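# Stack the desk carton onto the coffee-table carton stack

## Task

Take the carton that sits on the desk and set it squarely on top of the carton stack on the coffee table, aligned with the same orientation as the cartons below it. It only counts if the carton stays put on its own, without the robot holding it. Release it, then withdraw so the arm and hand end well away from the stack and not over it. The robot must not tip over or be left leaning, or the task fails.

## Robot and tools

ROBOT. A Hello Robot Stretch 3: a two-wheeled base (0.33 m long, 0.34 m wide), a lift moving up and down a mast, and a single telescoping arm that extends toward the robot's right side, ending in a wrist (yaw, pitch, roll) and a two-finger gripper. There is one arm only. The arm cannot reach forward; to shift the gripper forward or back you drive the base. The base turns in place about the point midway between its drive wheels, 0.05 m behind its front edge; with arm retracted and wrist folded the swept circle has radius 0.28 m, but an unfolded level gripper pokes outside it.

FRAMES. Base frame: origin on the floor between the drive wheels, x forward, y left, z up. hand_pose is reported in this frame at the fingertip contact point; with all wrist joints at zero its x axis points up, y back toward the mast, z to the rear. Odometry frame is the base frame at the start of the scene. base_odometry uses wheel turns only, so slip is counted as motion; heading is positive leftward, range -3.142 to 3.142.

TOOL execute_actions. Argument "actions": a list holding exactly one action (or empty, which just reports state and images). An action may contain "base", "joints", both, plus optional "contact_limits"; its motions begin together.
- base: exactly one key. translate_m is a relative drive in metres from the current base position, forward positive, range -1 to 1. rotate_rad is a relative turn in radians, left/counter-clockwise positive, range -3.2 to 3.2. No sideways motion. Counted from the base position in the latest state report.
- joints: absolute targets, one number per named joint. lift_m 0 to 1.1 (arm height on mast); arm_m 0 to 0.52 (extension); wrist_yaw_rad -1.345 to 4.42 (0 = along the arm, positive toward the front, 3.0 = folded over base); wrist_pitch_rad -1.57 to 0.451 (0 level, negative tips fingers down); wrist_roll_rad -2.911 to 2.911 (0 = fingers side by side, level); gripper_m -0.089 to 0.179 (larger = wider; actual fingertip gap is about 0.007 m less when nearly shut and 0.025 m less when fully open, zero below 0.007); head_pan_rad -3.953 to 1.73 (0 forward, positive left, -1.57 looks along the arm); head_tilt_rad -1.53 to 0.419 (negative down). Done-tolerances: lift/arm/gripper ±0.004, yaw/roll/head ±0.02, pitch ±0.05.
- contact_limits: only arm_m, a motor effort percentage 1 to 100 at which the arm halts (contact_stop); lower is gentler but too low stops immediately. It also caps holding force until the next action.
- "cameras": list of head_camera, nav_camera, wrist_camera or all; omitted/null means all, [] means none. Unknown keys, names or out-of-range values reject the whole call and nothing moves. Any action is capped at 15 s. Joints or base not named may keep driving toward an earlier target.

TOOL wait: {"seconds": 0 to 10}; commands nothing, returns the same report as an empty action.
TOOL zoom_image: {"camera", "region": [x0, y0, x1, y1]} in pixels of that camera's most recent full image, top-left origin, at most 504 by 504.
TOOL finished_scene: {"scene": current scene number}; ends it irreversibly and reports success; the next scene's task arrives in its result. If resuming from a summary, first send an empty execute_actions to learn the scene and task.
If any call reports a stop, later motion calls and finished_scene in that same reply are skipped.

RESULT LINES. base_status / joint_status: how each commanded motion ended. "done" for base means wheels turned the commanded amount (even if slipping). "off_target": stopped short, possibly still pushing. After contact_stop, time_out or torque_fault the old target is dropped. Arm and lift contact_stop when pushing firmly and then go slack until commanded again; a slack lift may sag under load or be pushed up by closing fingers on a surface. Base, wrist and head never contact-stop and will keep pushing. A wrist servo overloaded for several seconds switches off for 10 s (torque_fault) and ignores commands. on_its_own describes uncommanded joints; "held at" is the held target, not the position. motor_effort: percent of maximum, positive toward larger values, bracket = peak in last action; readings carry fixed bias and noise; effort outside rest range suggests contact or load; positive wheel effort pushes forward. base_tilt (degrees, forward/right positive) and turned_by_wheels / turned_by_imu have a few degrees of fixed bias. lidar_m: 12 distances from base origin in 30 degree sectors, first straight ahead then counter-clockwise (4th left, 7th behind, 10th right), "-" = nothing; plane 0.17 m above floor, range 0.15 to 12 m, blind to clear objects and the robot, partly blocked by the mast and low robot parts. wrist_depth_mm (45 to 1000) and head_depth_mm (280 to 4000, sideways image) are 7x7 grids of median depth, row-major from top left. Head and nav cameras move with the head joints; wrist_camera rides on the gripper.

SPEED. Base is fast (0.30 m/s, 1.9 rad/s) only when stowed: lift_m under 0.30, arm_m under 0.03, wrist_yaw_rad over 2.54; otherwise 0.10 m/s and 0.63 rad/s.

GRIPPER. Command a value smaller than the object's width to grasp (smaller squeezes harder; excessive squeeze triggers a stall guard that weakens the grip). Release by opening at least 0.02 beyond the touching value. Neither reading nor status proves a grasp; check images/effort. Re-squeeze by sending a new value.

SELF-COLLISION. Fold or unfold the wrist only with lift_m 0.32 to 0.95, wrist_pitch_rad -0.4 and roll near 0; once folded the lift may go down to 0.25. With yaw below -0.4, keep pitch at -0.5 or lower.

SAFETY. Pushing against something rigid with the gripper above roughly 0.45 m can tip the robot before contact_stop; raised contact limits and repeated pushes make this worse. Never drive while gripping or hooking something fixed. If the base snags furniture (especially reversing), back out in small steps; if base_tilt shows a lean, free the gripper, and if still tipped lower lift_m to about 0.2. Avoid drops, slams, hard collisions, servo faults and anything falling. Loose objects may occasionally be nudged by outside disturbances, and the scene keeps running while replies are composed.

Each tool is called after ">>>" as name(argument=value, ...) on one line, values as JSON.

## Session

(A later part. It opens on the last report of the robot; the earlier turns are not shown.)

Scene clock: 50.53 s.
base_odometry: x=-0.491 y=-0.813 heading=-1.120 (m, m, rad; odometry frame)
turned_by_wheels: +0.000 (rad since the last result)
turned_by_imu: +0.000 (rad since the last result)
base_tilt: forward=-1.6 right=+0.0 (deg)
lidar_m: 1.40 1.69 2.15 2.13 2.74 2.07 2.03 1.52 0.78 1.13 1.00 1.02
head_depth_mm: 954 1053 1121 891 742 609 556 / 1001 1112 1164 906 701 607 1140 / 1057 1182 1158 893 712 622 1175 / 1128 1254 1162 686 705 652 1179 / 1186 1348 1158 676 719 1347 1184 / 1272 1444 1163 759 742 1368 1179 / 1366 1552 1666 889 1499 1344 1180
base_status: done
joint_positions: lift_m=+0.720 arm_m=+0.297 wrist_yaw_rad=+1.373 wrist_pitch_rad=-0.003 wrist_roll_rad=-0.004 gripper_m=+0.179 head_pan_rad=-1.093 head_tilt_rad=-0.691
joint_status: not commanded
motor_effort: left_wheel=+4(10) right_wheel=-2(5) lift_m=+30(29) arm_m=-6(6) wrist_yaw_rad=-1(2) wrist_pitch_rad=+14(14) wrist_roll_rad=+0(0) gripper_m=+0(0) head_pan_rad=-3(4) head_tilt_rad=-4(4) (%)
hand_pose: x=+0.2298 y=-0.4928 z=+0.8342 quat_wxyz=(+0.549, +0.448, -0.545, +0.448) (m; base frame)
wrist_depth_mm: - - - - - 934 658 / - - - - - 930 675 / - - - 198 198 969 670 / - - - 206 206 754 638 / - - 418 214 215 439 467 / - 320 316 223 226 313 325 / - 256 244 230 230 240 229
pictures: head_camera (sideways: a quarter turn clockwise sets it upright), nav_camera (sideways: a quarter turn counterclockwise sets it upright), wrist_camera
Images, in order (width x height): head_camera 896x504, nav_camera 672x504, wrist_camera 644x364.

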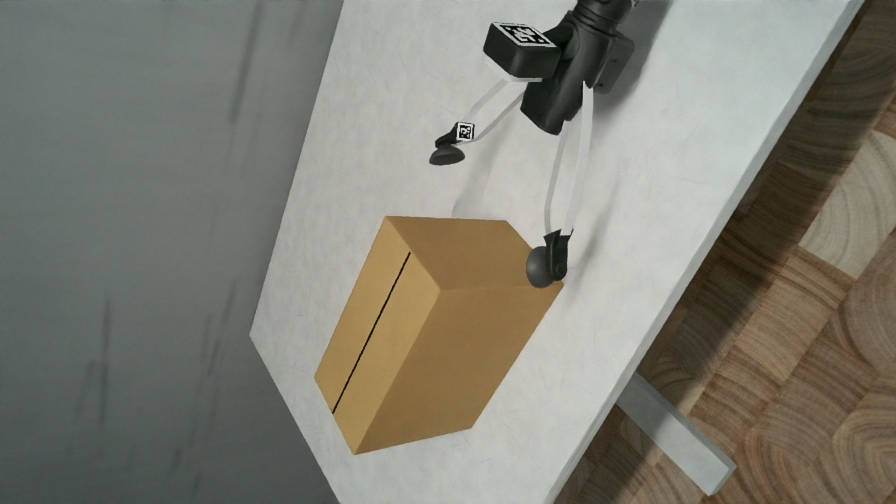

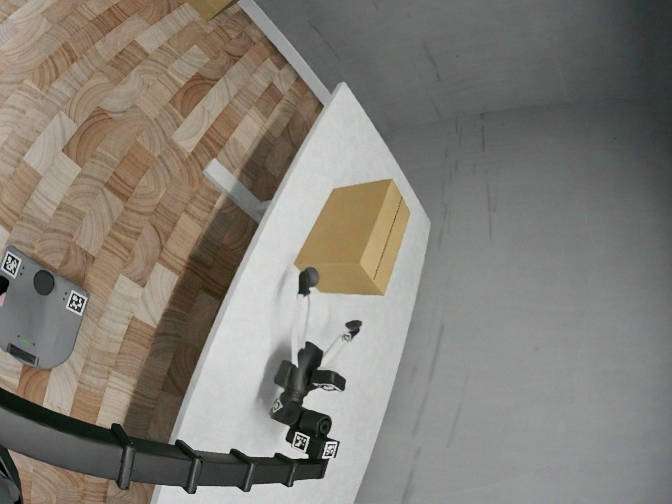

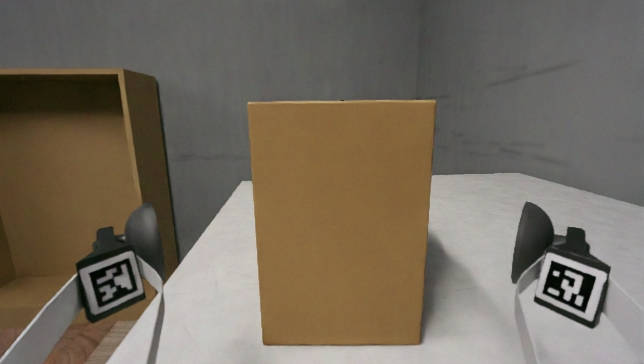

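>>> execute_actions(actions=[{"base":{"translate_m":0.12},"joints":{"arm_m":0.315}}])

Scene clock: 53.53 s.
base_odometry: x=-0.439 y=-0.921 heading=-1.120 (m, m, rad; odometry frame)
turned_by_wheels: +0.000 (rad since the last result)
turned_by_imu: +0.000 (rad since the last result)
base_tilt: forward=-1.5 right=+0.0 (deg)
lidar_m: 1.28 1.59 2.42 2.13 2.89 2.18 2.15 0.87 0.87 1.13 0.92 1.63
head_depth_mm: 957 1054 1121 922 684 606 1119 / 1011 1117 1173 875 684 606 1159 / 1062 1183 1159 631 685 635 1185 / 1129 1263 1170 642 696 1284 1181 / 1204 1352 1163 686 723 1337 1191 / 1289 1458 1559 834 763 1341 1179 / 1380 1573 1836 891 1511 1366 1180
base_status: done
joint_positions: lift_m=+0.720 arm_m=+0.315 wrist_yaw_rad=+1.372 wrist_pitch_rad=-0.003 wrist_roll_rad=-0.004 gripper_m=+0.179 head_pan_rad=-1.093 head_tilt_rad=-0.691
joint_status: all done
motor_effort: left_wheel=+3(9) right_wheel=-2(5) lift_m=+30(30) arm_m=+5(5) wrist_yaw_rad=-1(2) wrist_pitch_rad=+14(14) wrist_roll_rad=+0(0) gripper_m=+0(1) head_pan_rad=-3(3) head_tilt_rad=-4(4) (%)
hand_pose: x=+0.2298 y=-0.5101 z=+0.8342 quat_wxyz=(+0.549, +0.448, -0.545, +0.448) (m; base frame)
wrist_depth_mm: - - - - - 914 652 / - - - - - 843 648 / - - 99 99 100 101 653 / - - 102 103 103 105 639 / - - 106 107 108 109 471 / - 319 111 111 112 113 324 / - 256 116 116 117 119 227
pictures: head_camera (sideways: a quarter turn clockwise sets it upright), nav_camera (sideways: a quarter turn counterclockwise sets it upright), wrist_camera
Images, in order (width x height): head_camera 896x504, nav_camera 672x504, wrist_camera 644x364.

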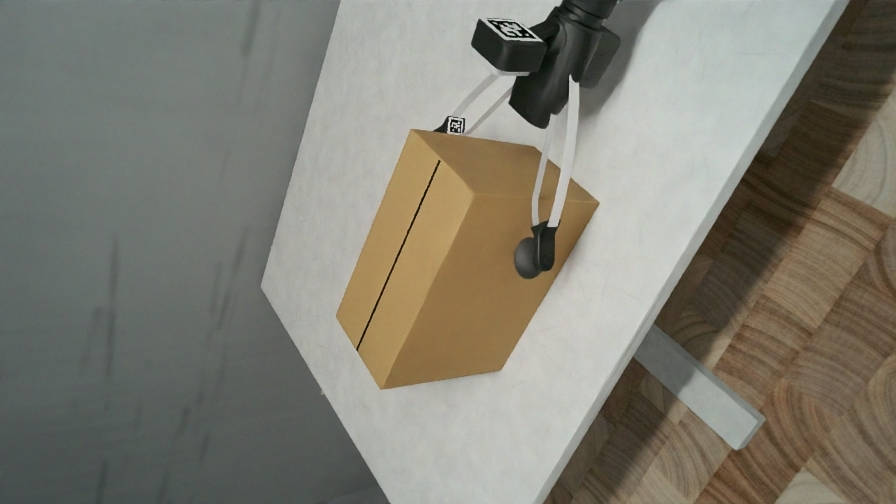

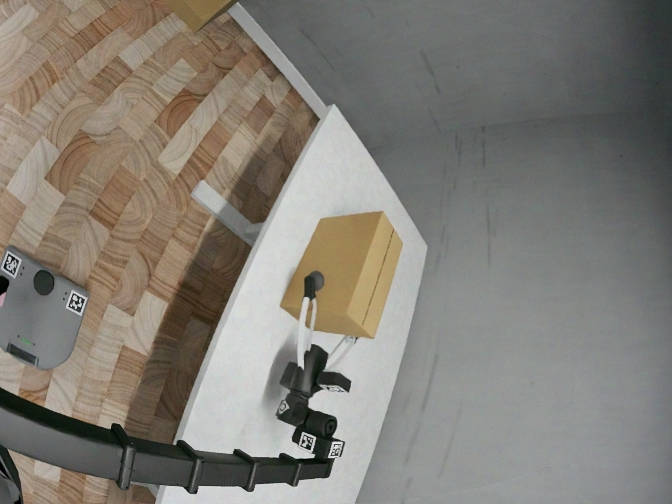

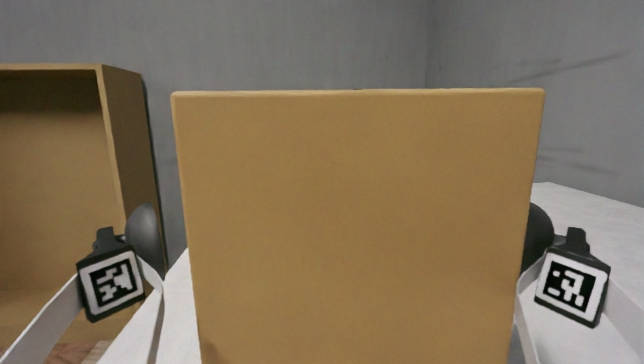

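>>> execute_actions(actions=[{"joints":{"gripper_m":0.06}}], cameras=[])

>>> execute_actions(actions=[{"joints":{"lift_m":0.80}}])

Scene clock: 55.87 s.
base_odometry: x=-0.439 y=-0.921 heading=-1.120 (m, m, rad; odometry frame)
turned_by_wheels: +0.000 (rad since the last result)
turned_by_imu: -0.001 (rad since the last result)
base_tilt: forward=-1.6 right=+0.1 (deg)
lidar_m: 1.28 1.58 2.42 2.13 2.90 2.19 2.15 0.87 0.87 1.14 0.92 1.63
head_depth_mm: 961 1058 1120 922 684 607 1116 / 1007 1117 1165 921 704 608 1169 / 1061 1184 1163 652 701 635 1176 / 1127 1265 1164 636 702 1283 1182 / 1195 1361 1161 685 720 1338 1179 / 1290 1454 1565 836 767 1341 1185 / 1371 1578 1833 888 1506 1379 1184
base_status: not commanded
joint_positions: lift_m=+0.720 arm_m=+0.315 wrist_yaw_rad=+1.372 wrist_pitch_rad=-0.003 wrist_roll_rad=-0.004 gripper_m=+0.062 head_pan_rad=-1.093 head_tilt_rad=-0.691
joint_status: all done
motor_effort: left_wheel=+3(4) right_wheel=-2(2) lift_m=+30(30) arm_m=+5(5) wrist_yaw_rad=-2(1) wrist_pitch_rad=+14(14) wrist_roll_rad=+0(0) gripper_m=-39(99) head_pan_rad=-3(3) head_tilt_rad=-4(4) (%)
hand_pose: x=+0.2298 y=-0.5102 z=+0.8342 quat_wxyz=(+0.549, +0.448, -0.545, +0.448) (m; base frame)
wrist_depth_mm: - - - - - 920 658 / - - - - - 868 646 / - - 116 115 114 781 658 / - - 120 119 119 647 642 / - - 125 124 123 401 433 / - - 130 129 128 204 310 / - 244 137 135 134 239 239
pictures: none
No camera images: the call's "cameras" was empty. Leave "cameras" out to get every camera's image.

Scene clock: 57.43 s.
base_odometry: x=-0.439 y=-0.921 heading=-1.120 (m, m, rad; odometry frame)
turned_by_wheels: +0.000 (rad since the last result)
turned_by_imu: +0.000 (rad since the last result)
base_tilt: forward=-1.6 right=+0.1 (deg)
lidar_m: 1.29 1.59 2.41 2.12 2.90 2.18 2.14 0.86 0.87 1.14 0.92 1.63
head_depth_mm: 961 1054 1119 - 703 606 1121 / 1015 1116 1164 921 722 608 1160 / 1062 1188 1161 620 703 636 1182 / 1134 1262 652 606 704 1279 1184 / 1207 1362 660 687 723 1336 1188 / 1289 1461 1123 835 762 1340 1178 / 1373 1576 1810 893 1509 1374 1181
base_status: not commanded
joint_positions: lift_m=+0.800 arm_m=+0.315 wrist_yaw_rad=+1.372 wrist_pitch_rad=-0.012 wrist_roll_rad=-0.004 gripper_m=+0.070 head_pan_rad=-1.093 head_tilt_rad=-0.691
joint_status: all done
on_its_own: gripper_m is held at +0.068, not at your +0.060, by its stall guard, which is still easing
motor_effort: left_wheel=+4(4) right_wheel=-3(2) lift_m=+48(50) arm_m=+5(5) wrist_yaw_rad=-2(2) wrist_pitch_rad=+19(20) wrist_roll_rad=+0(0) gripper_m=-33(38) head_pan_rad=-3(4) head_tilt_rad=-4(4) (%)
hand_pose: x=+0.2295 y=-0.5101 z=+0.9112 quat_wxyz=(+0.551, +0.450, -0.543, +0.446) (m; base frame)
wrist_depth_mm: - - - - - 926 645 / - - - - - 872 656 / - - 118 118 117 810 666 / - - 122 121 120 825 654 / - - 125 125 124 567 616 / - - 130 129 128 129 440 / - - 134 133 132 343 342
pictures: head_camera (sideways: a quarter turn clockwise sets it upright), nav_camera (sideways: a quarter turn counterclockwise sets it upright), wrist_camera
Images, in order (width x height): head_camera 896x504, nav_camera 672x504, wrist_camera 644x364.

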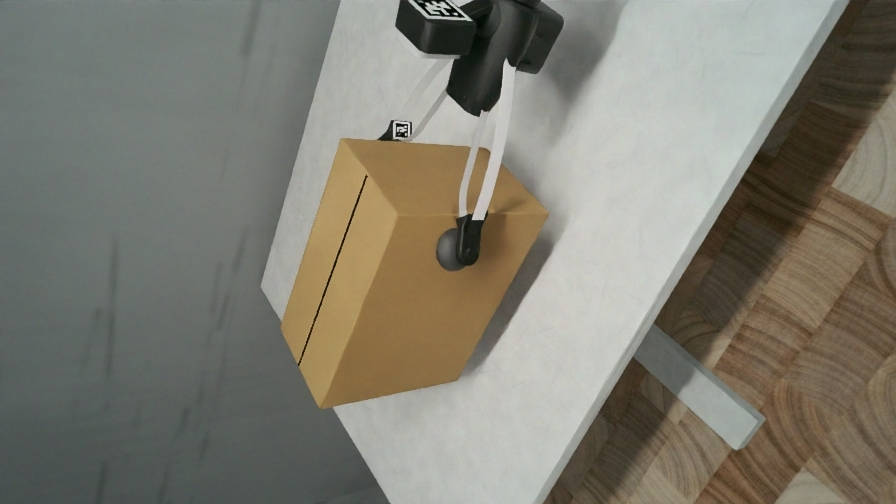

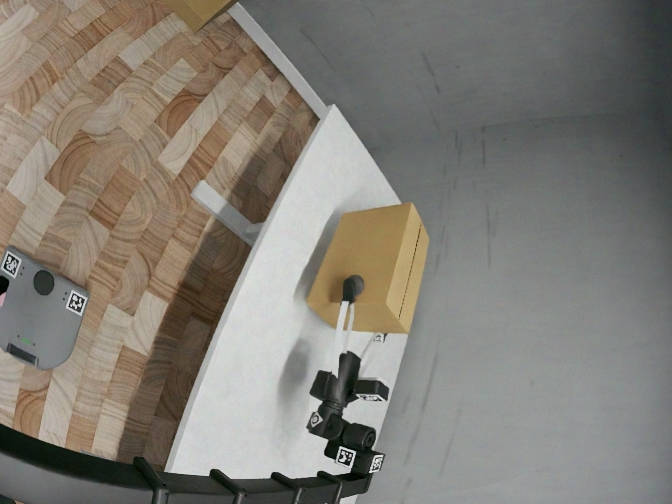

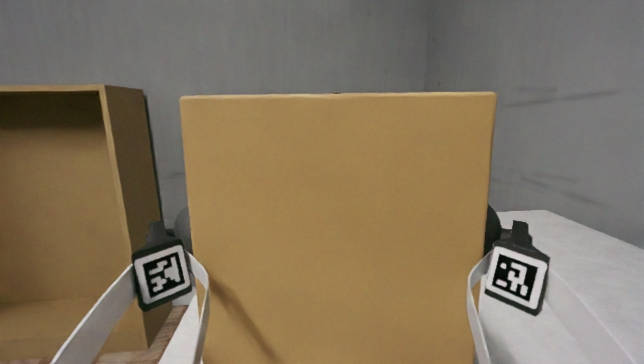

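>>> execute_actions(actions=[{"joints":{"lift_m":0.92,"arm_m":0.03,"wrist_yaw_rad":1.57}}], cameras=[])

>>> execute_actions(actions=[{"base":{"rotate_rad":1.253},"joints":{"head_pan_rad":0,"head_tilt_rad":-0.5}}], cameras=[])

>>> execute_actions(actions=[{"base":{"translate_m":1.0}}])

Scene clock: 62.37 s.
base_odometry: x=-0.439 y=-0.921 heading=-1.120 (m, m, rad; odometry frame)
turned_by_wheels: +0.000 (rad since the last result)
turned_by_imu: -0.001 (rad since the last result)
base_tilt: forward=-1.6 right=-0.1 (deg)
lidar_m: 1.29 1.58 2.41 2.12 2.90 2.18 2.15 0.86 0.87 1.14 0.92 1.63
head_depth_mm: 961 1060 1122 892 723 622 - / 1008 1120 1165 891 743 - 1140 / 1070 1193 1165 894 763 - 1141 / 1134 1264 1164 893 741 - 1167 / 1204 1348 1160 889 703 1303 1186 / 1286 1466 1565 328 345 382 1168 / 1381 1588 1821 305 297 318 1161
base_status: not commanded
joint_positions: lift_m=+0.920 arm_m=+0.030 wrist_yaw_rad=+1.568 wrist_pitch_rad=-0.013 wrist_roll_rad=-0.004 gripper_m=+0.090 head_pan_rad=-1.093 head_tilt_rad=-0.691
joint_status: all done
on_its_own: gripper_m is held at +0.089, not at your +0.060, by its stall guard, which is not easing now
motor_effort: left_wheel=+3(4) right_wheel=-2(2) lift_m=+48(51) arm_m=-6(7) wrist_yaw_rad=+0(3) wrist_pitch_rad=+20(20) wrist_roll_rad=+0(0) gripper_m=-24(30) head_pan_rad=-3(4) head_tilt_rad=-4(4) (%)
hand_pose: x=+0.2345 y=-0.1761 z=+1.0310 quat_wxyz=(+0.505, +0.502, -0.496, +0.497) (m; base frame)
wrist_depth_mm: - - - - - - - / - - - - - - - / - - 119 118 117 - - / - - 122 122 121 - - / - - 126 125 124 - - / - - 130 129 128 129 650 / - - 135 133 132 502 501
pictures: none
No camera images: the call's "cameras" was empty. Leave "cameras" out to get every camera's image.

Scene clock: 65.30 s.
base_odometry: x=-0.439 y=-0.921 heading=+0.133 (m, m, rad; odometry frame)
turned_by_wheels: +1.253 (rad since the last result)
turned_by_imu: +1.241 (rad since the last result)
base_tilt: forward=-1.5 right=+0.0 (deg)
lidar_m: 2.12 2.13 2.50 2.15 2.14 0.87 1.14 1.14 0.92 1.59 1.28 1.59
head_depth_mm: 2587 2687 2805 447 356 355 1234 / 3124 3321 3395 2638 1885 1520 1301 / 3213 3451 3693 2637 1964 1565 1296 / 3144 3474 3566 2641 1966 1559 1299 / 3070 3372 2308 2493 1994 1567 1300 / 2977 3276 2179 2436 1956 1567 1292 / 2918 3201 3336 2403 1958 1558 1308
base_status: done
joint_positions: lift_m=+0.920 arm_m=+0.030 wrist_yaw_rad=+1.568 wrist_pitch_rad=-0.013 wrist_roll_rad=-0.004 gripper_m=+0.090 head_pan_rad=-0.007 head_tilt_rad=-0.507
joint_status: all done
on_its_own: gripper_m is held at +0.089, not at your +0.060, by its stall guard, which is not easing now
motor_effort: left_wheel=-2(6) right_wheel=+2(3) lift_m=+47(48) arm_m=-6(7) wrist_yaw_rad=+1(2) wrist_pitch_rad=+20(20) wrist_roll_rad=+0(0) gripper_m=-24(24) head_pan_rad=+4(41) head_tilt_rad=+2(19) (%)
hand_pose: x=+0.2345 y=-0.1761 z=+1.0310 quat_wxyz=(+0.505, +0.502, -0.496, +0.497) (m; base frame)
wrist_depth_mm: - - - - - - - / - - - - - - - / - - 119 118 118 - - / - - 122 122 121 - - / - - 126 125 124 - - / - - 130 129 128 129 - / - - 134 133 132 - -
pictures: none
No camera images: the call's "cameras" was empty. Leave "cameras" out to get every camera's image.

Scene clock: 76.27 s.
base_odometry: x=+0.552 y=-0.789 heading=+0.133 (m, m, rad; odometry frame)
turned_by_wheels: +0.000 (rad since the last result)
turned_by_imu: +0.002 (rad since the last result)
base_tilt: forward=-1.6 right=+0.1 (deg)
lidar_m: 1.13 1.77 1.32 2.43 2.42 2.42 1.81 1.68 1.31 1.04 1.34 1.55
head_depth_mm: 2203 2250 2405 446 356 355 1231 / 2460 2635 2821 2639 1893 1513 1297 / 2375 2568 2809 2627 1967 1557 1301 / 2296 2508 2767 2632 1963 1561 1300 / 2224 2446 2719 2650 1455 1529 1306 / 2191 2425 2602 1301 1391 1518 1299 / 2123 2312 2467 1288 1392 1522 1295
base_status: done
joint_positions: lift_m=+0.920 arm_m=+0.030 wrist_yaw_rad=+1.568 wrist_pitch_rad=-0.013 wrist_roll_rad=-0.004 gripper_m=+0.090 head_pan_rad=-0.007 head_tilt_rad=-0.507
joint_status: not commanded
on_its_own: gripper_m is held at +0.089, not at your +0.060, by its stall guard, which is not easing now
motor_effort: left_wheel=-2(4) right_wheel=+2(6) lift_m=+48(48) arm_m=-6(6) wrist_yaw_rad=+0(0) wrist_pitch_rad=+20(20) wrist_roll_rad=+0(0) gripper_m=-23(24) head_pan_rad=+3(4) head_tilt_rad=+2(3) (%)
hand_pose: x=+0.2345 y=-0.1761 z=+1.0310 quat_wxyz=(+0.505, +0.502, -0.496, +0.497) (m; base frame)
wrist_depth_mm: - - - - - - - / - - - - - - - / - - 119 118 118 - - / - - 122 121 121 - - / - - 126 125 124 - - / - - 130 129 128 129 - / - - 134 133 132 - -
pictures: head_camera (sideways: a quarter turn clockwise sets it upright), nav_camera (sideways: a quarter turn counterclockwise sets it upright), wrist_camera
Images, in order (width x height): head_camera 896x504, nav_camera 672x504, wrist_camera 644x364.

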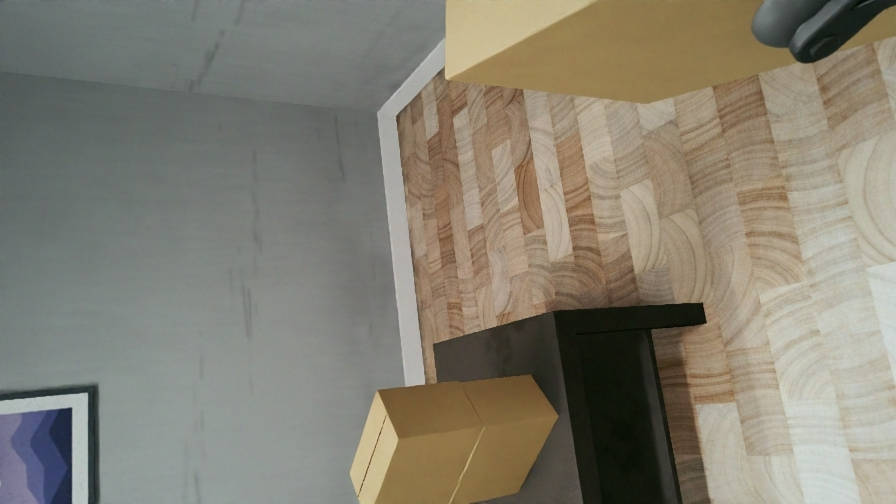

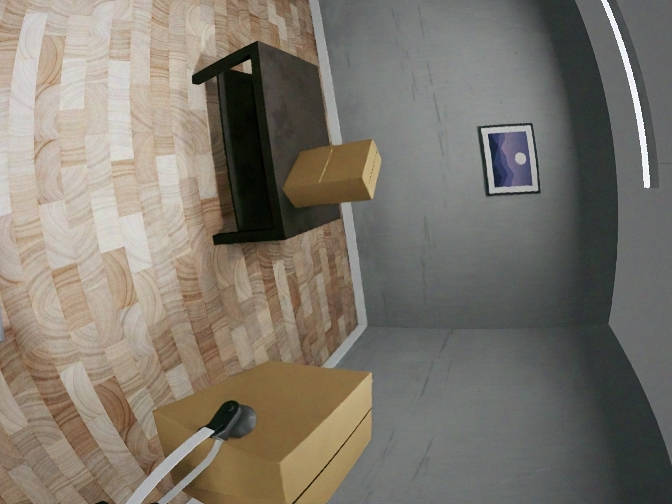

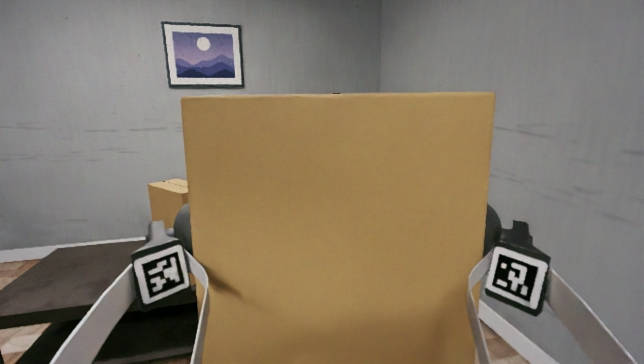

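>>> execute_actions(actions=[{"base":{"rotate_rad":0.19}}], cameras=[])

>>> execute_actions(actions=[{"base":{"translate_m":0.68}}], cameras=["head_camera","nav_camera"])

>>> execute_actions(actions=[{"base":{"rotate_rad":1.50},"joints":{"head_pan_rad":-1.2,"head_tilt_rad":-0.8}}])

Scene clock: 79.37 s.
base_odometry: x=+0.552 y=-0.789 heading=+0.323 (m, m, rad; odometry frame)
turned_by_wheels: +0.190 (rad since the last result)
turned_by_imu: +0.187 (rad since the last result)
base_tilt: forward=-1.6 right=+0.1 (deg)
lidar_m: 1.13 1.32 2.55 2.42 2.44 1.81 2.10 1.68 1.31 1.28 1.36 1.78
head_depth_mm: 2269 2451 2724 446 356 355 1221 / 2230 2487 2713 2640 1908 1519 1298 / 2264 2444 2719 2623 1979 1572 1304 / 2219 2478 2666 1643 1452 1552 1291 / 2211 2426 2589 1299 1572 1538 1301 / 2211 2395 2627 1586 1452 1519 1303 / 2210 2372 2625 1725 1449 1524 1302
base_status: done
joint_positions: lift_m=+0.920 arm_m=+0.030 wrist_yaw_rad=+1.568 wrist_pitch_rad=-0.013 wrist_roll_rad=-0.004 gripper_m=+0.090 head_pan_rad=-0.007 head_tilt_rad=-0.507
joint_status: not commanded
on_its_own: gripper_m is held at +0.089, not at your +0.060, by its stall guard, which is not easing now
motor_effort: left_wheel=-2(7) right_wheel=+2(4) lift_m=+47(48) arm_m=-6(6) wrist_yaw_rad=+1(1) wrist_pitch_rad=+20(20) wrist_roll_rad=+0(0) gripper_m=-24(24) head_pan_rad=+4(4) head_tilt_rad=+3(2) (%)
hand_pose: x=+0.2345 y=-0.1761 z=+1.0310 quat_wxyz=(+0.505, +0.502, -0.496, +0.497) (m; base frame)
wrist_depth_mm: - - - - - - - / - - - - - - - / - - 119 118 118 - - / - - 122 121 121 - - / - - 126 125 125 - - / - - 130 129 128 129 - / - - 134 133 132 - -
pictures: none
No camera images: the call's "cameras" was empty. Leave "cameras" out to get every camera's image.

Scene clock: 87.13 s.
base_odometry: x=+1.197 y=-0.573 heading=+0.323 (m, m, rad; odometry frame)
turned_by_wheels: +0.000 (rad since the last result)
turned_by_imu: +0.001 (rad since the last result)
base_tilt: forward=-1.7 right=+0.0 (deg)
lidar_m: 0.45 1.20 0.86 2.46 2.53 2.45 2.35 1.78 1.22 1.29 1.32 1.72
head_depth_mm: 1687 1823 2009 446 355 355 1231 / 1684 1831 2020 2201 1902 1518 1306 / 1651 1807 1981 2220 1966 1560 1240 / 1643 1791 1981 2178 1976 1021 853 / 1637 1785 1980 2174 1975 677 775 / 1622 1788 1958 2179 743 656 796 / 1622 1779 1947 2165 773 908 854
base_status: done
joint_positions: lift_m=+0.920 arm_m=+0.030 wrist_yaw_rad=+1.568 wrist_pitch_rad=-0.013 wrist_roll_rad=-0.004 gripper_m=+0.090 head_pan_rad=-0.007 head_tilt_rad=-0.507
joint_status: not commanded
on_its_own: gripper_m is held at +0.089, not at your +0.060, by its stall guard, which is not easing now
motor_effort: left_wheel=-2(5) right_wheel=+2(5) lift_m=+48(48) arm_m=-6(6) wrist_yaw_rad=+2(0) wrist_pitch_rad=+20(20) wrist_roll_rad=+0(0) gripper_m=-23(24) head_pan_rad=+3(4) head_tilt_rad=+3(3) (%)
hand_pose: x=+0.2345 y=-0.1761 z=+1.0310 quat_wxyz=(+0.505, +0.502, -0.496, +0.497) (m; base frame)
wrist_depth_mm: - - - - - - - / - - - - - - - / - - 119 118 118 - - / - - 122 122 121 - - / - - 126 126 124 - - / - 570 130 129 128 129 - / 925 502 134 133 132 - -
pictures: head_camera (sideways: a quarter turn clockwise sets it upright), nav_camera (sideways: a quarter turn counterclockwise sets it upright)
Images, in order (width x height): head_camera 896x504, nav_camera 672x504.

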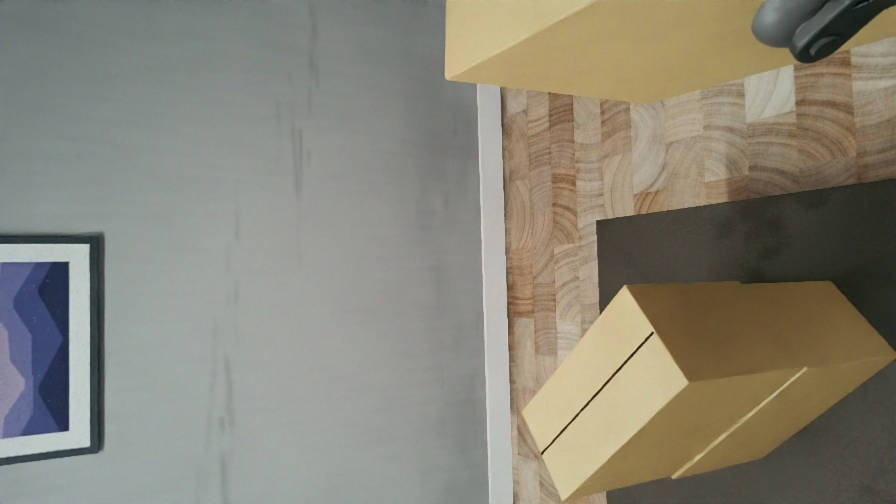

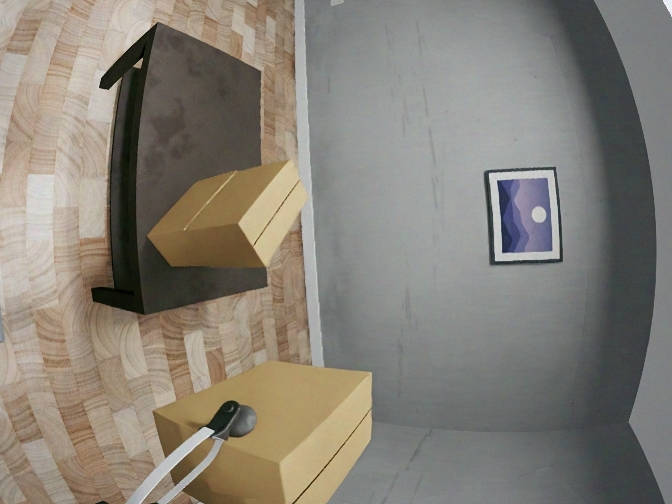

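Scene clock: 90.50 s.
base_odometry: x=+1.197 y=-0.573 heading=+1.823 (m, m, rad; odometry frame)
turned_by_wheels: +1.500 (rad since the last result)
turned_by_imu: +1.485 (rad since the last result)
base_tilt: forward=-1.7 right=+0.0 (deg)
lidar_m: 2.46 2.49 3.02 2.45 1.78 1.22 1.29 1.31 1.62 0.45 1.22 0.86
head_depth_mm: 1648 1885 2083 1803 1479 - 1147 / 1693 1924 2114 1138 982 - 1120 / 1740 1988 2133 696 - - 1140 / 1778 2028 825 730 - 1253 1136 / 1821 2089 2206 1157 1032 1250 1144 / 1864 2172 2244 1146 420 1242 1142 / 1924 2219 2226 313 337 378 1145
base_status: done
joint_positions: lift_m=+0.920 arm_m=+0.030 wrist_yaw_rad=+1.568 wrist_pitch_rad=-0.013 wrist_roll_rad=-0.004 gripper_m=+0.090 head_pan_rad=-1.193 head_tilt_rad=-0.790
joint_status: all done
on_its_own: gripper_m is held at +0.089, not at your +0.060, by its stall guard, which is not easing now
motor_effort: left_wheel=-2(9) right_wheel=+1(5) lift_m=+48(48) arm_m=-6(6) wrist_yaw_rad=+2(2) wrist_pitch_rad=+20(20) wrist_roll_rad=+0(0) gripper_m=-24(24) head_pan_rad=-3(42) head_tilt_rad=-4(25) (%)
hand_pose: x=+0.2345 y=-0.1761 z=+1.0310 quat_wxyz=(+0.505, +0.502, -0.496, +0.497) (m; base frame)
wrist_depth_mm: - - - - - - - / - - - - - - - / - - 119 118 117 - - / - - 122 122 121 - - / - - 126 125 124 - - / - - 130 129 128 129 - / - - 134 133 132 859 -
pictures: head_camera (sideways: a quarter turn clockwise sets it upright), nav_camera (sideways: a quarter turn counterclockwise sets it upright), wrist_camera
Images, in order (width x height): head_camera 896x504, nav_camera 672x504, wrist_camera 644x364.

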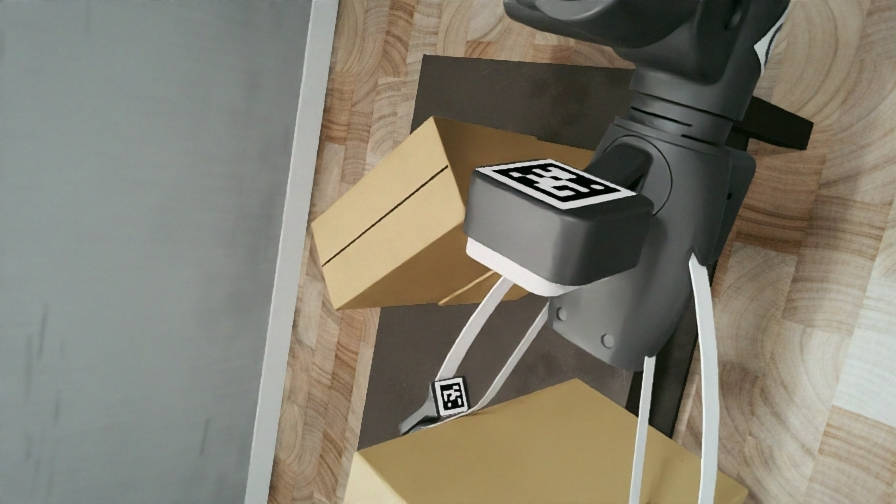

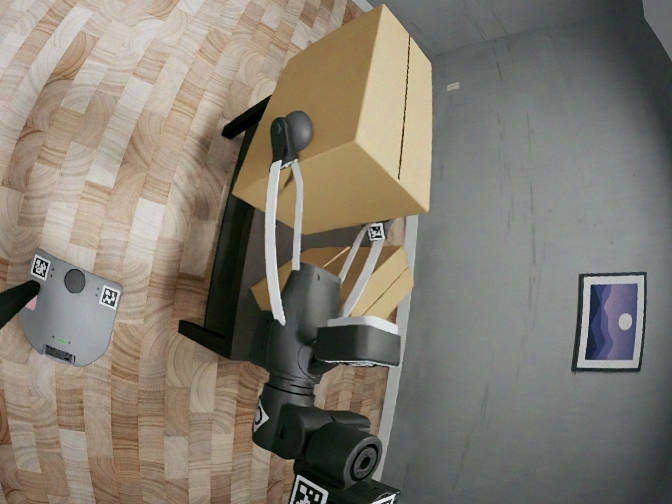

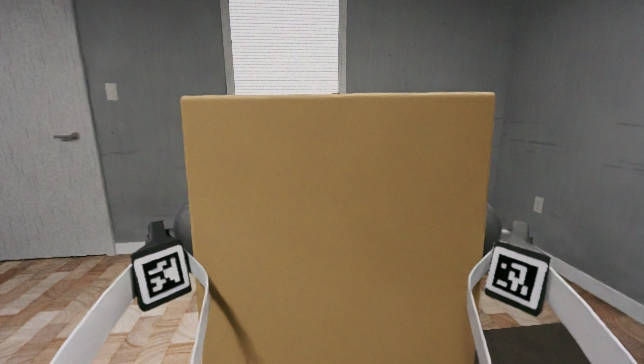

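>>> execute_actions(actions=[{"base":{"translate_m":-0.02},"joints":{"lift_m":0.96,"wrist_yaw_rad":0.83,"head_pan_rad":-1.15,"head_tilt_rad":-0.85}}], cameras=[])

>>> execute_actions(actions=[{"joints":{"arm_m":0.164}}])

Scene clock: 93.80 s.
base_odometry: x=+1.202 y=-0.592 heading=+1.822 (m, m, rad; odometry frame)
turned_by_wheels: +0.000 (rad since the last result)
turned_by_imu: -0.001 (rad since the last result)
base_tilt: forward=-1.5 right=+0.0 (deg)
lidar_m: 2.48 2.50 3.01 2.46 1.77 1.21 1.27 1.28 1.60 0.46 2.00 0.88
head_depth_mm: 1687 1919 - 1749 - 1249 1126 / 1734 1929 - - 911 1052 1128 / 1749 342 381 - 895 1212 1130 / 1706 329 369 736 922 1228 1129 / 446 317 350 1039 973 1244 1125 / 451 395 1276 1114 990 1275 1126 / 1962 2347 1354 1116 1013 1270 1128
base_status: done
joint_positions: lift_m=+0.960 arm_m=+0.030 wrist_yaw_rad=+0.833 wrist_pitch_rad=-0.013 wrist_roll_rad=-0.004 gripper_m=+0.090 head_pan_rad=-1.157 head_tilt_rad=-0.839
joint_status: all done
on_its_own: gripper_m is held at +0.089, not at your +0.060, by its stall guard, which is not easing now
motor_effort: left_wheel=-2(7) right_wheel=+2(4) lift_m=+47(50) arm_m=-6(6) wrist_yaw_rad=-2(5) wrist_pitch_rad=+20(20) wrist_roll_rad=+0(0) gripper_m=-24(24) head_pan_rad=+3(10) head_tilt_rad=-5(11) (%)
hand_pose: x=+0.1680 y=-0.3475 z=+1.0709 quat_wxyz=(+0.650, +0.290, -0.643, +0.282) (m; base frame)
wrist_depth_mm: - - - - - - - / - - - - - - - / - - 119 118 118 - - / - - 122 122 121 - - / - - 126 125 124 - - / - - 130 129 128 129 - / - - 134 133 132 - -
pictures: none
No camera images: the call's "cameras" was empty. Leave "cameras" out to get every camera's image.

Scene clock: 96.03 s.
base_odometry: x=+1.202 y=-0.592 heading=+1.822 (m, m, rad; odometry frame)
turned_by_wheels: +0.000 (rad since the last result)
turned_by_imu: -0.001 (rad since the last result)
base_tilt: forward=-1.6 right=+0.0 (deg)
lidar_m: 2.49 2.51 3.02 2.46 1.77 1.21 1.27 1.28 1.60 0.45 2.00 0.88
head_depth_mm: 1676 - - 1628 1451 1274 1125 / 424 450 1949 1057 948 1049 1124 / 418 434 516 701 892 1208 1124 / 437 442 556 789 920 1236 1132 / 526 620 1999 1087 974 1263 1126 / 1938 2253 2078 1116 994 1275 1132 / 2000 2321 1347 1113 1015 1273 1127
base_status: not commanded
joint_positions: lift_m=+0.960 arm_m=+0.164 wrist_yaw_rad=+0.832 wrist_pitch_rad=-0.013 wrist_roll_rad=-0.004 gripper_m=+0.090 head_pan_rad=-1.157 head_tilt_rad=-0.839
joint_status: all done
on_its_own: gripper_m is held at +0.089, not at your +0.060, by its stall guard, which is not easing now
motor_effort: left_wheel=-2(2) right_wheel=+2(2) lift_m=+47(47) arm_m=+5(5) wrist_yaw_rad=-2(3) wrist_pitch_rad=+20(20) wrist_roll_rad=+0(0) gripper_m=-24(24) head_pan_rad=+4(4) head_tilt_rad=-5(5) (%)
hand_pose: x=+0.1678 y=-0.4809 z=+1.0709 quat_wxyz=(+0.650, +0.290, -0.643, +0.282) (m; base frame)
wrist_depth_mm: - - - - - - - / - - - - - - - / - - 119 118 117 - - / - - 122 122 121 - - / - - 126 125 124 - - / - - 130 129 128 129 - / - - 134 133 132 - -
pictures: head_camera (sideways: a quarter turn clockwise sets it upright), nav_camera (sideways: a quarter turn counterclockwise sets it upright), wrist_camera
Images, in order (width x height): head_camera 896x504, nav_camera 672x504, wrist_camera 644x364.

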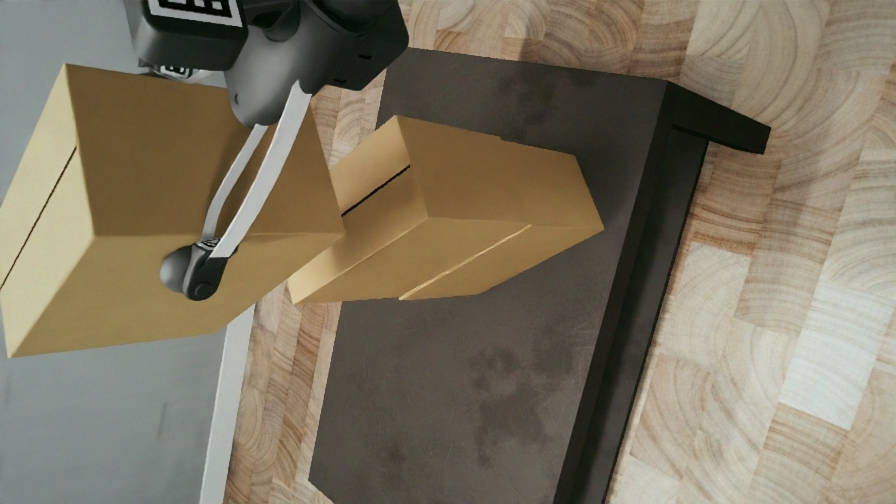

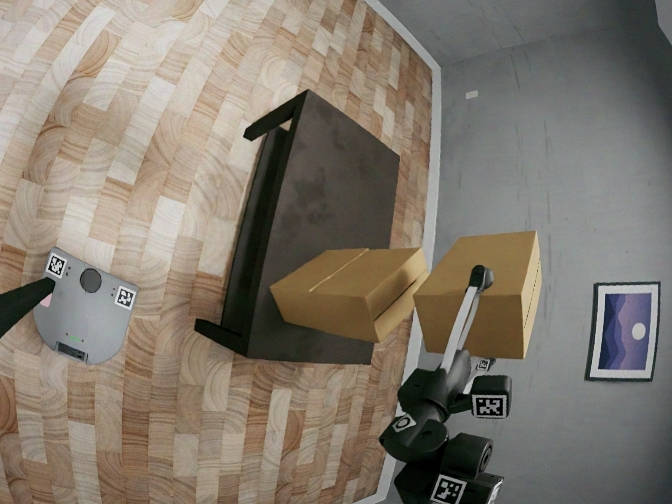

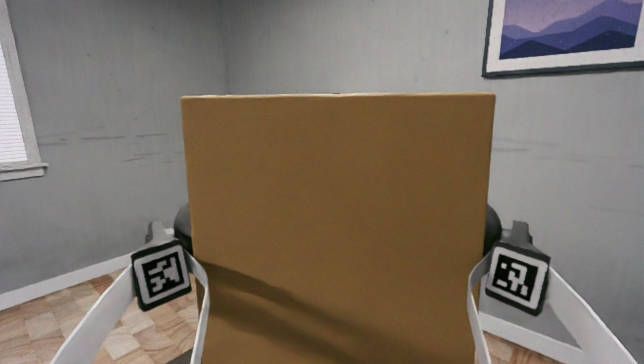

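>>> execute_actions(actions=[{"joints":{"lift_m":0.88}}], cameras=["head_camera","nav_camera"])

Scene clock: 98.03 s.
base_odometry: x=+1.202 y=-0.592 heading=+1.822 (m, m, rad; odometry frame)
turned_by_wheels: +0.000 (rad since the last result)
turned_by_imu: +0.000 (rad since the last result)
base_tilt: forward=-1.6 right=-0.1 (deg)
lidar_m: 2.48 2.51 3.03 2.46 1.77 1.20 1.27 1.28 1.59 0.45 2.00 0.88
head_depth_mm: 1684 1900 - - 1444 1269 1126 / 1720 493 522 1041 951 1052 1122 / 1779 472 512 704 891 1207 1128 / 1766 494 528 790 922 1222 1132 / 1852 610 1275 1084 968 1249 1134 / 1927 2245 2056 1112 990 1263 1127 / 2010 2347 1340 1123 1018 1278 1128
base_status: not commanded
joint_positions: lift_m=+0.880 arm_m=+0.164 wrist_yaw_rad=+0.832 wrist_pitch_rad=-0.013 wrist_roll_rad=-0.004 gripper_m=+0.090 head_pan_rad=-1.157 head_tilt_rad=-0.839
joint_status: all done
on_its_own: gripper_m is held at +0.089, not at your +0.060, by its stall guard, which is not easing now
motor_effort: left_wheel=-2(2) right_wheel=+2(2) lift_m=+31(43) arm_m=+5(6) wrist_yaw_rad=-1(2) wrist_pitch_rad=+20(20) wrist_roll_rad=+0(0) gripper_m=-23(24) head_pan_rad=+4(4) head_tilt_rad=-5(5) (%)
hand_pose: x=+0.1678 y=-0.4809 z=+0.9914 quat_wxyz=(+0.650, +0.290, -0.643, +0.282) (m; base frame)
wrist_depth_mm: - - - - - - - / - - - - - - - / - - 119 118 118 - - / - - 123 121 121 - - / - - 126 126 124 - - / - - 129 129 128 129 - / - - 134 133 132 - -
pictures: head_camera (sideways: a quarter turn clockwise sets it upright), nav_camera (sideways: a quarter turn counterclockwise sets it upright)
Images, in order (width x height): head_camera 896x504, nav_camera 672x504.

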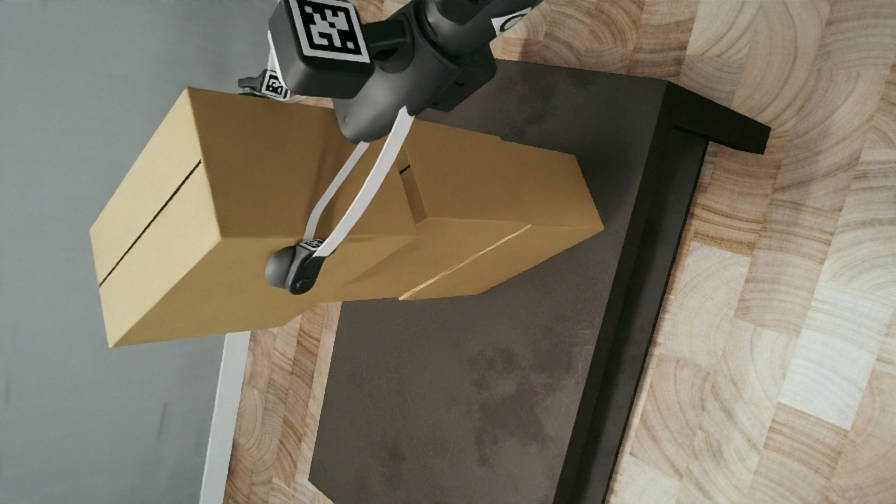

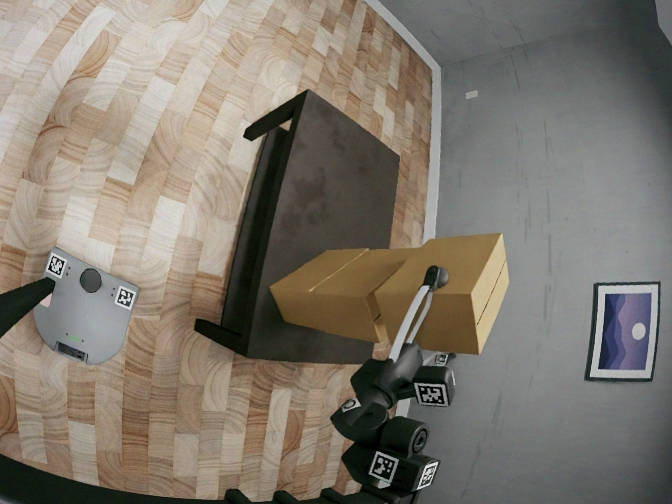

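>>> execute_actions(actions=[{"base":{"translate_m":-0.022},"joints":{"lift_m":0.865,"head_tilt_rad":-0.75}}])

>>> zoom_image(camera="head_camera", region=[300,50,700,400])

Scene clock: 102.23 s.
base_odometry: x=+1.208 y=-0.614 heading=+1.822 (m, m, rad; odometry frame)
turned_by_wheels: +0.000 (rad since the last result)
turned_by_imu: -0.001 (rad since the last result)
base_tilt: forward=-1.5 right=+0.0 (deg)
lidar_m: 2.50 2.53 3.02 2.35 1.75 1.19 1.25 1.26 1.58 0.46 2.00 0.90
head_depth_mm: 1652 1841 2067 - 1481 1331 1153 / 1691 1906 530 - 1009 900 1132 / 1729 1871 499 578 828 920 1137 / 1787 645 505 643 839 1123 1155 / 1836 1994 713 1154 1013 1174 1155 / 1898 2177 2358 1222 1008 1243 1153 / 1958 2239 2338 1220 1007 1270 1155
base_status: done
joint_positions: lift_m=+0.865 arm_m=+0.164 wrist_yaw_rad=+0.832 wrist_pitch_rad=-0.013 wrist_roll_rad=-0.004 gripper_m=+0.090 head_pan_rad=-1.157 head_tilt_rad=-0.754
joint_status: all done
on_its_own: gripper_m is held at +0.089, not at your +0.060, by its stall guard, which is not easing now
motor_effort: left_wheel=-1(8) right_wheel=+2(2) lift_m=+31(31) arm_m=+5(5) wrist_yaw_rad=-1(1) wrist_pitch_rad=+20(20) wrist_roll_rad=+0(0) gripper_m=-23(24) head_pan_rad=+4(4) head_tilt_rad=+1(11) (%)
hand_pose: x=+0.1678 y=-0.4809 z=+0.9764 quat_wxyz=(+0.650, +0.290, -0.643, +0.282) (m; base frame)
wrist_depth_mm: - - - - - - - / - - - - - - - / - - 119 118 118 - - / - - 122 122 121 - - / - - 126 125 124 - - / - - 130 128 128 129 - / - 849 135 133 132 - -
pictures: head_camera (sideways: a quarter turn clockwise sets it upright), nav_camera (sideways: a quarter turn counterclockwise sets it upright), wrist_camera
Images, in order (width x height): head_camera 896x504, nav_camera 672x504, wrist_camera 644x364.

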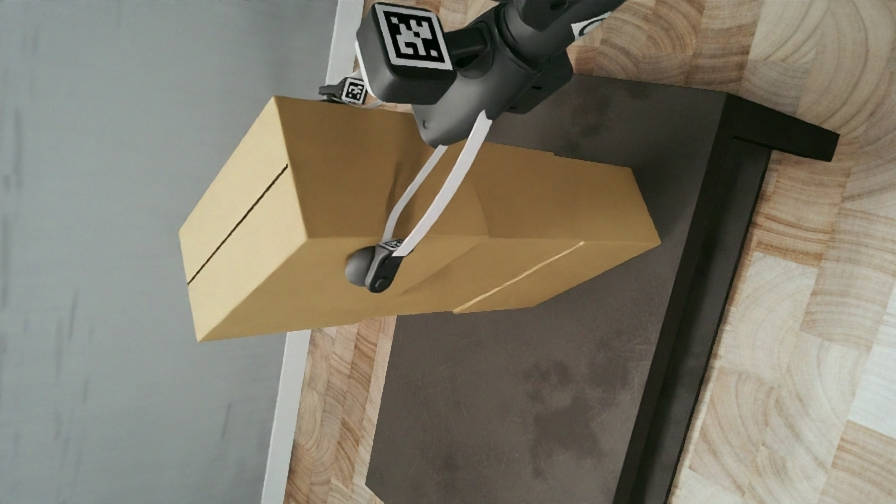

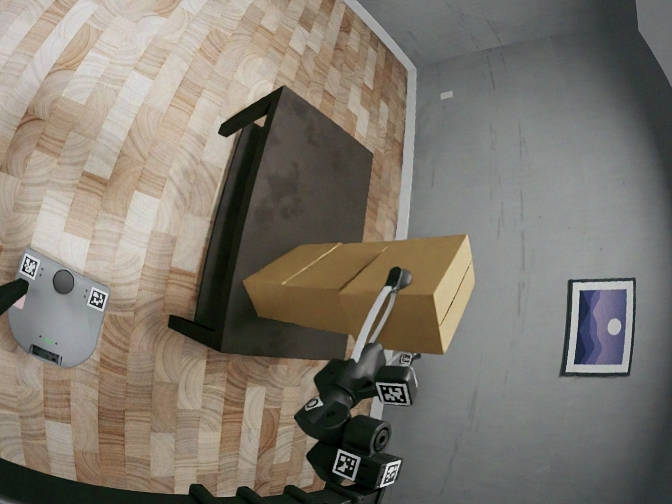

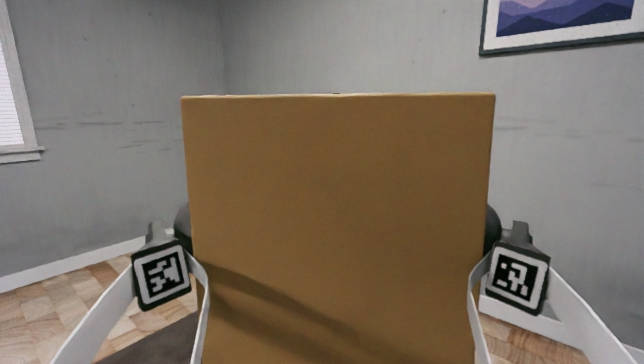

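Region (300, 50, 700, 400) of head_camera's 896x504 image, scaled by 1.260, with more detail than that image has; it fills the top 441 rows of this view, and the rest is white.

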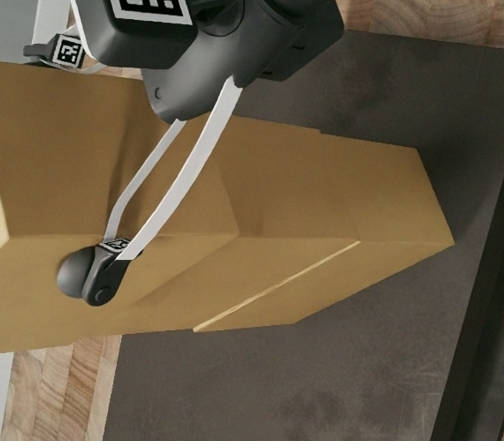

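>>> execute_actions(actions=[{"joints":{"lift_m":0.845}}], cameras=["head_camera","nav_camera"])

>>> zoom_image(camera="head_camera", region=[170,50,674,400])

Scene clock: 103.57 s.
base_odometry: x=+1.208 y=-0.614 heading=+1.822 (m, m, rad; odometry frame)
turned_by_wheels: +0.000 (rad since the last result)
turned_by_imu: +0.000 (rad since the last result)
base_tilt: forward=-1.6 right=+0.0 (deg)
lidar_m: 2.51 2.53 3.02 2.36 1.75 1.18 1.25 1.26 1.56 0.46 2.00 0.90
head_depth_mm: 1655 1836 2104 1816 1479 1323 1156 / 1684 1898 1281 - 985 902 1132 / 1730 1942 514 572 830 920 1138 / 1786 1925 531 613 836 1122 1157 / 1812 2028 711 1147 1013 1177 1158 / 1889 2172 2339 1215 1013 1247 1159 / 1940 2228 2340 1219 1010 1277 1156
base_status: not commanded
joint_positions: lift_m=+0.845 arm_m=+0.164 wrist_yaw_rad=+0.832 wrist_pitch_rad=-0.013 wrist_roll_rad=-0.004 gripper_m=+0.090 head_pan_rad=-1.157 head_tilt_rad=-0.754
joint_status: all done
on_its_own: gripper_m is held at +0.089, not at your +0.060, by its stall guard, which is not easing now
motor_effort: left_wheel=-1(1) right_wheel=+1(1) lift_m=+31(32) arm_m=+5(5) wrist_yaw_rad=-1(1) wrist_pitch_rad=+20(20) wrist_roll_rad=+0(0) gripper_m=-24(24) head_pan_rad=+4(3) head_tilt_rad=+2(2) (%)
hand_pose: x=+0.1678 y=-0.4809 z=+0.9564 quat_wxyz=(+0.650, +0.290, -0.643, +0.282) (m; base frame)
wrist_depth_mm: - - - - - - - / - - - - - - - / - - 119 118 117 - - / - - 123 122 121 - - / - - 126 125 124 - - / - - 130 129 128 129 - / - 772 134 133 132 - -
pictures: head_camera (sideways: a quarter turn clockwise sets it upright), nav_camera (sideways: a quarter turn counterclockwise sets it upright)
Images, in order (width x height): head_camera 896x504, nav_camera 672x504.

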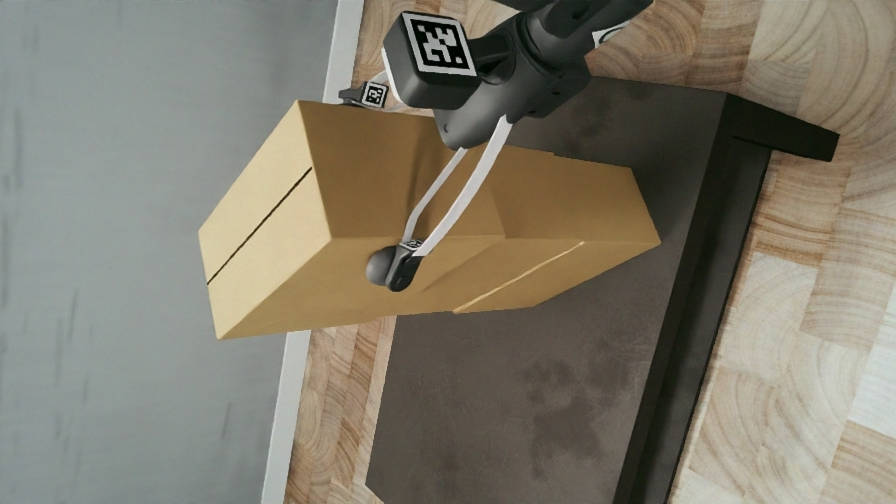

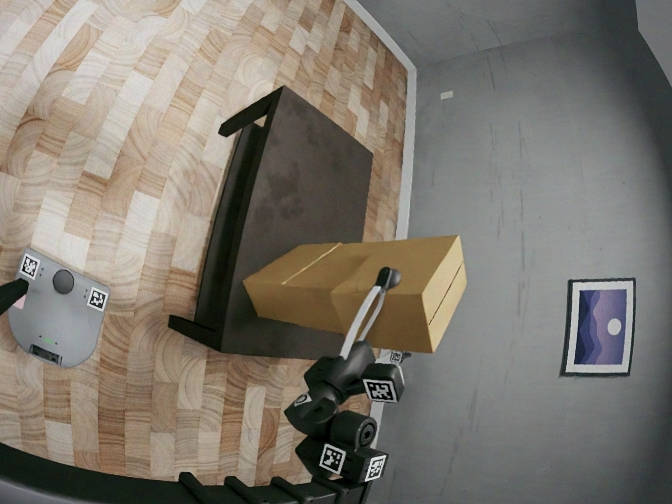

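Region (170, 50, 674, 400) of head_camera's 896x504 image, scaled by 1.000; it fills the top 350 rows of this view, and the rest is white.

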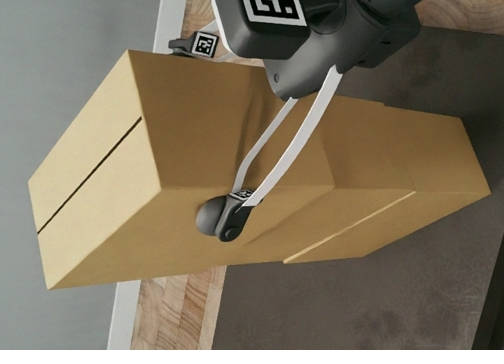

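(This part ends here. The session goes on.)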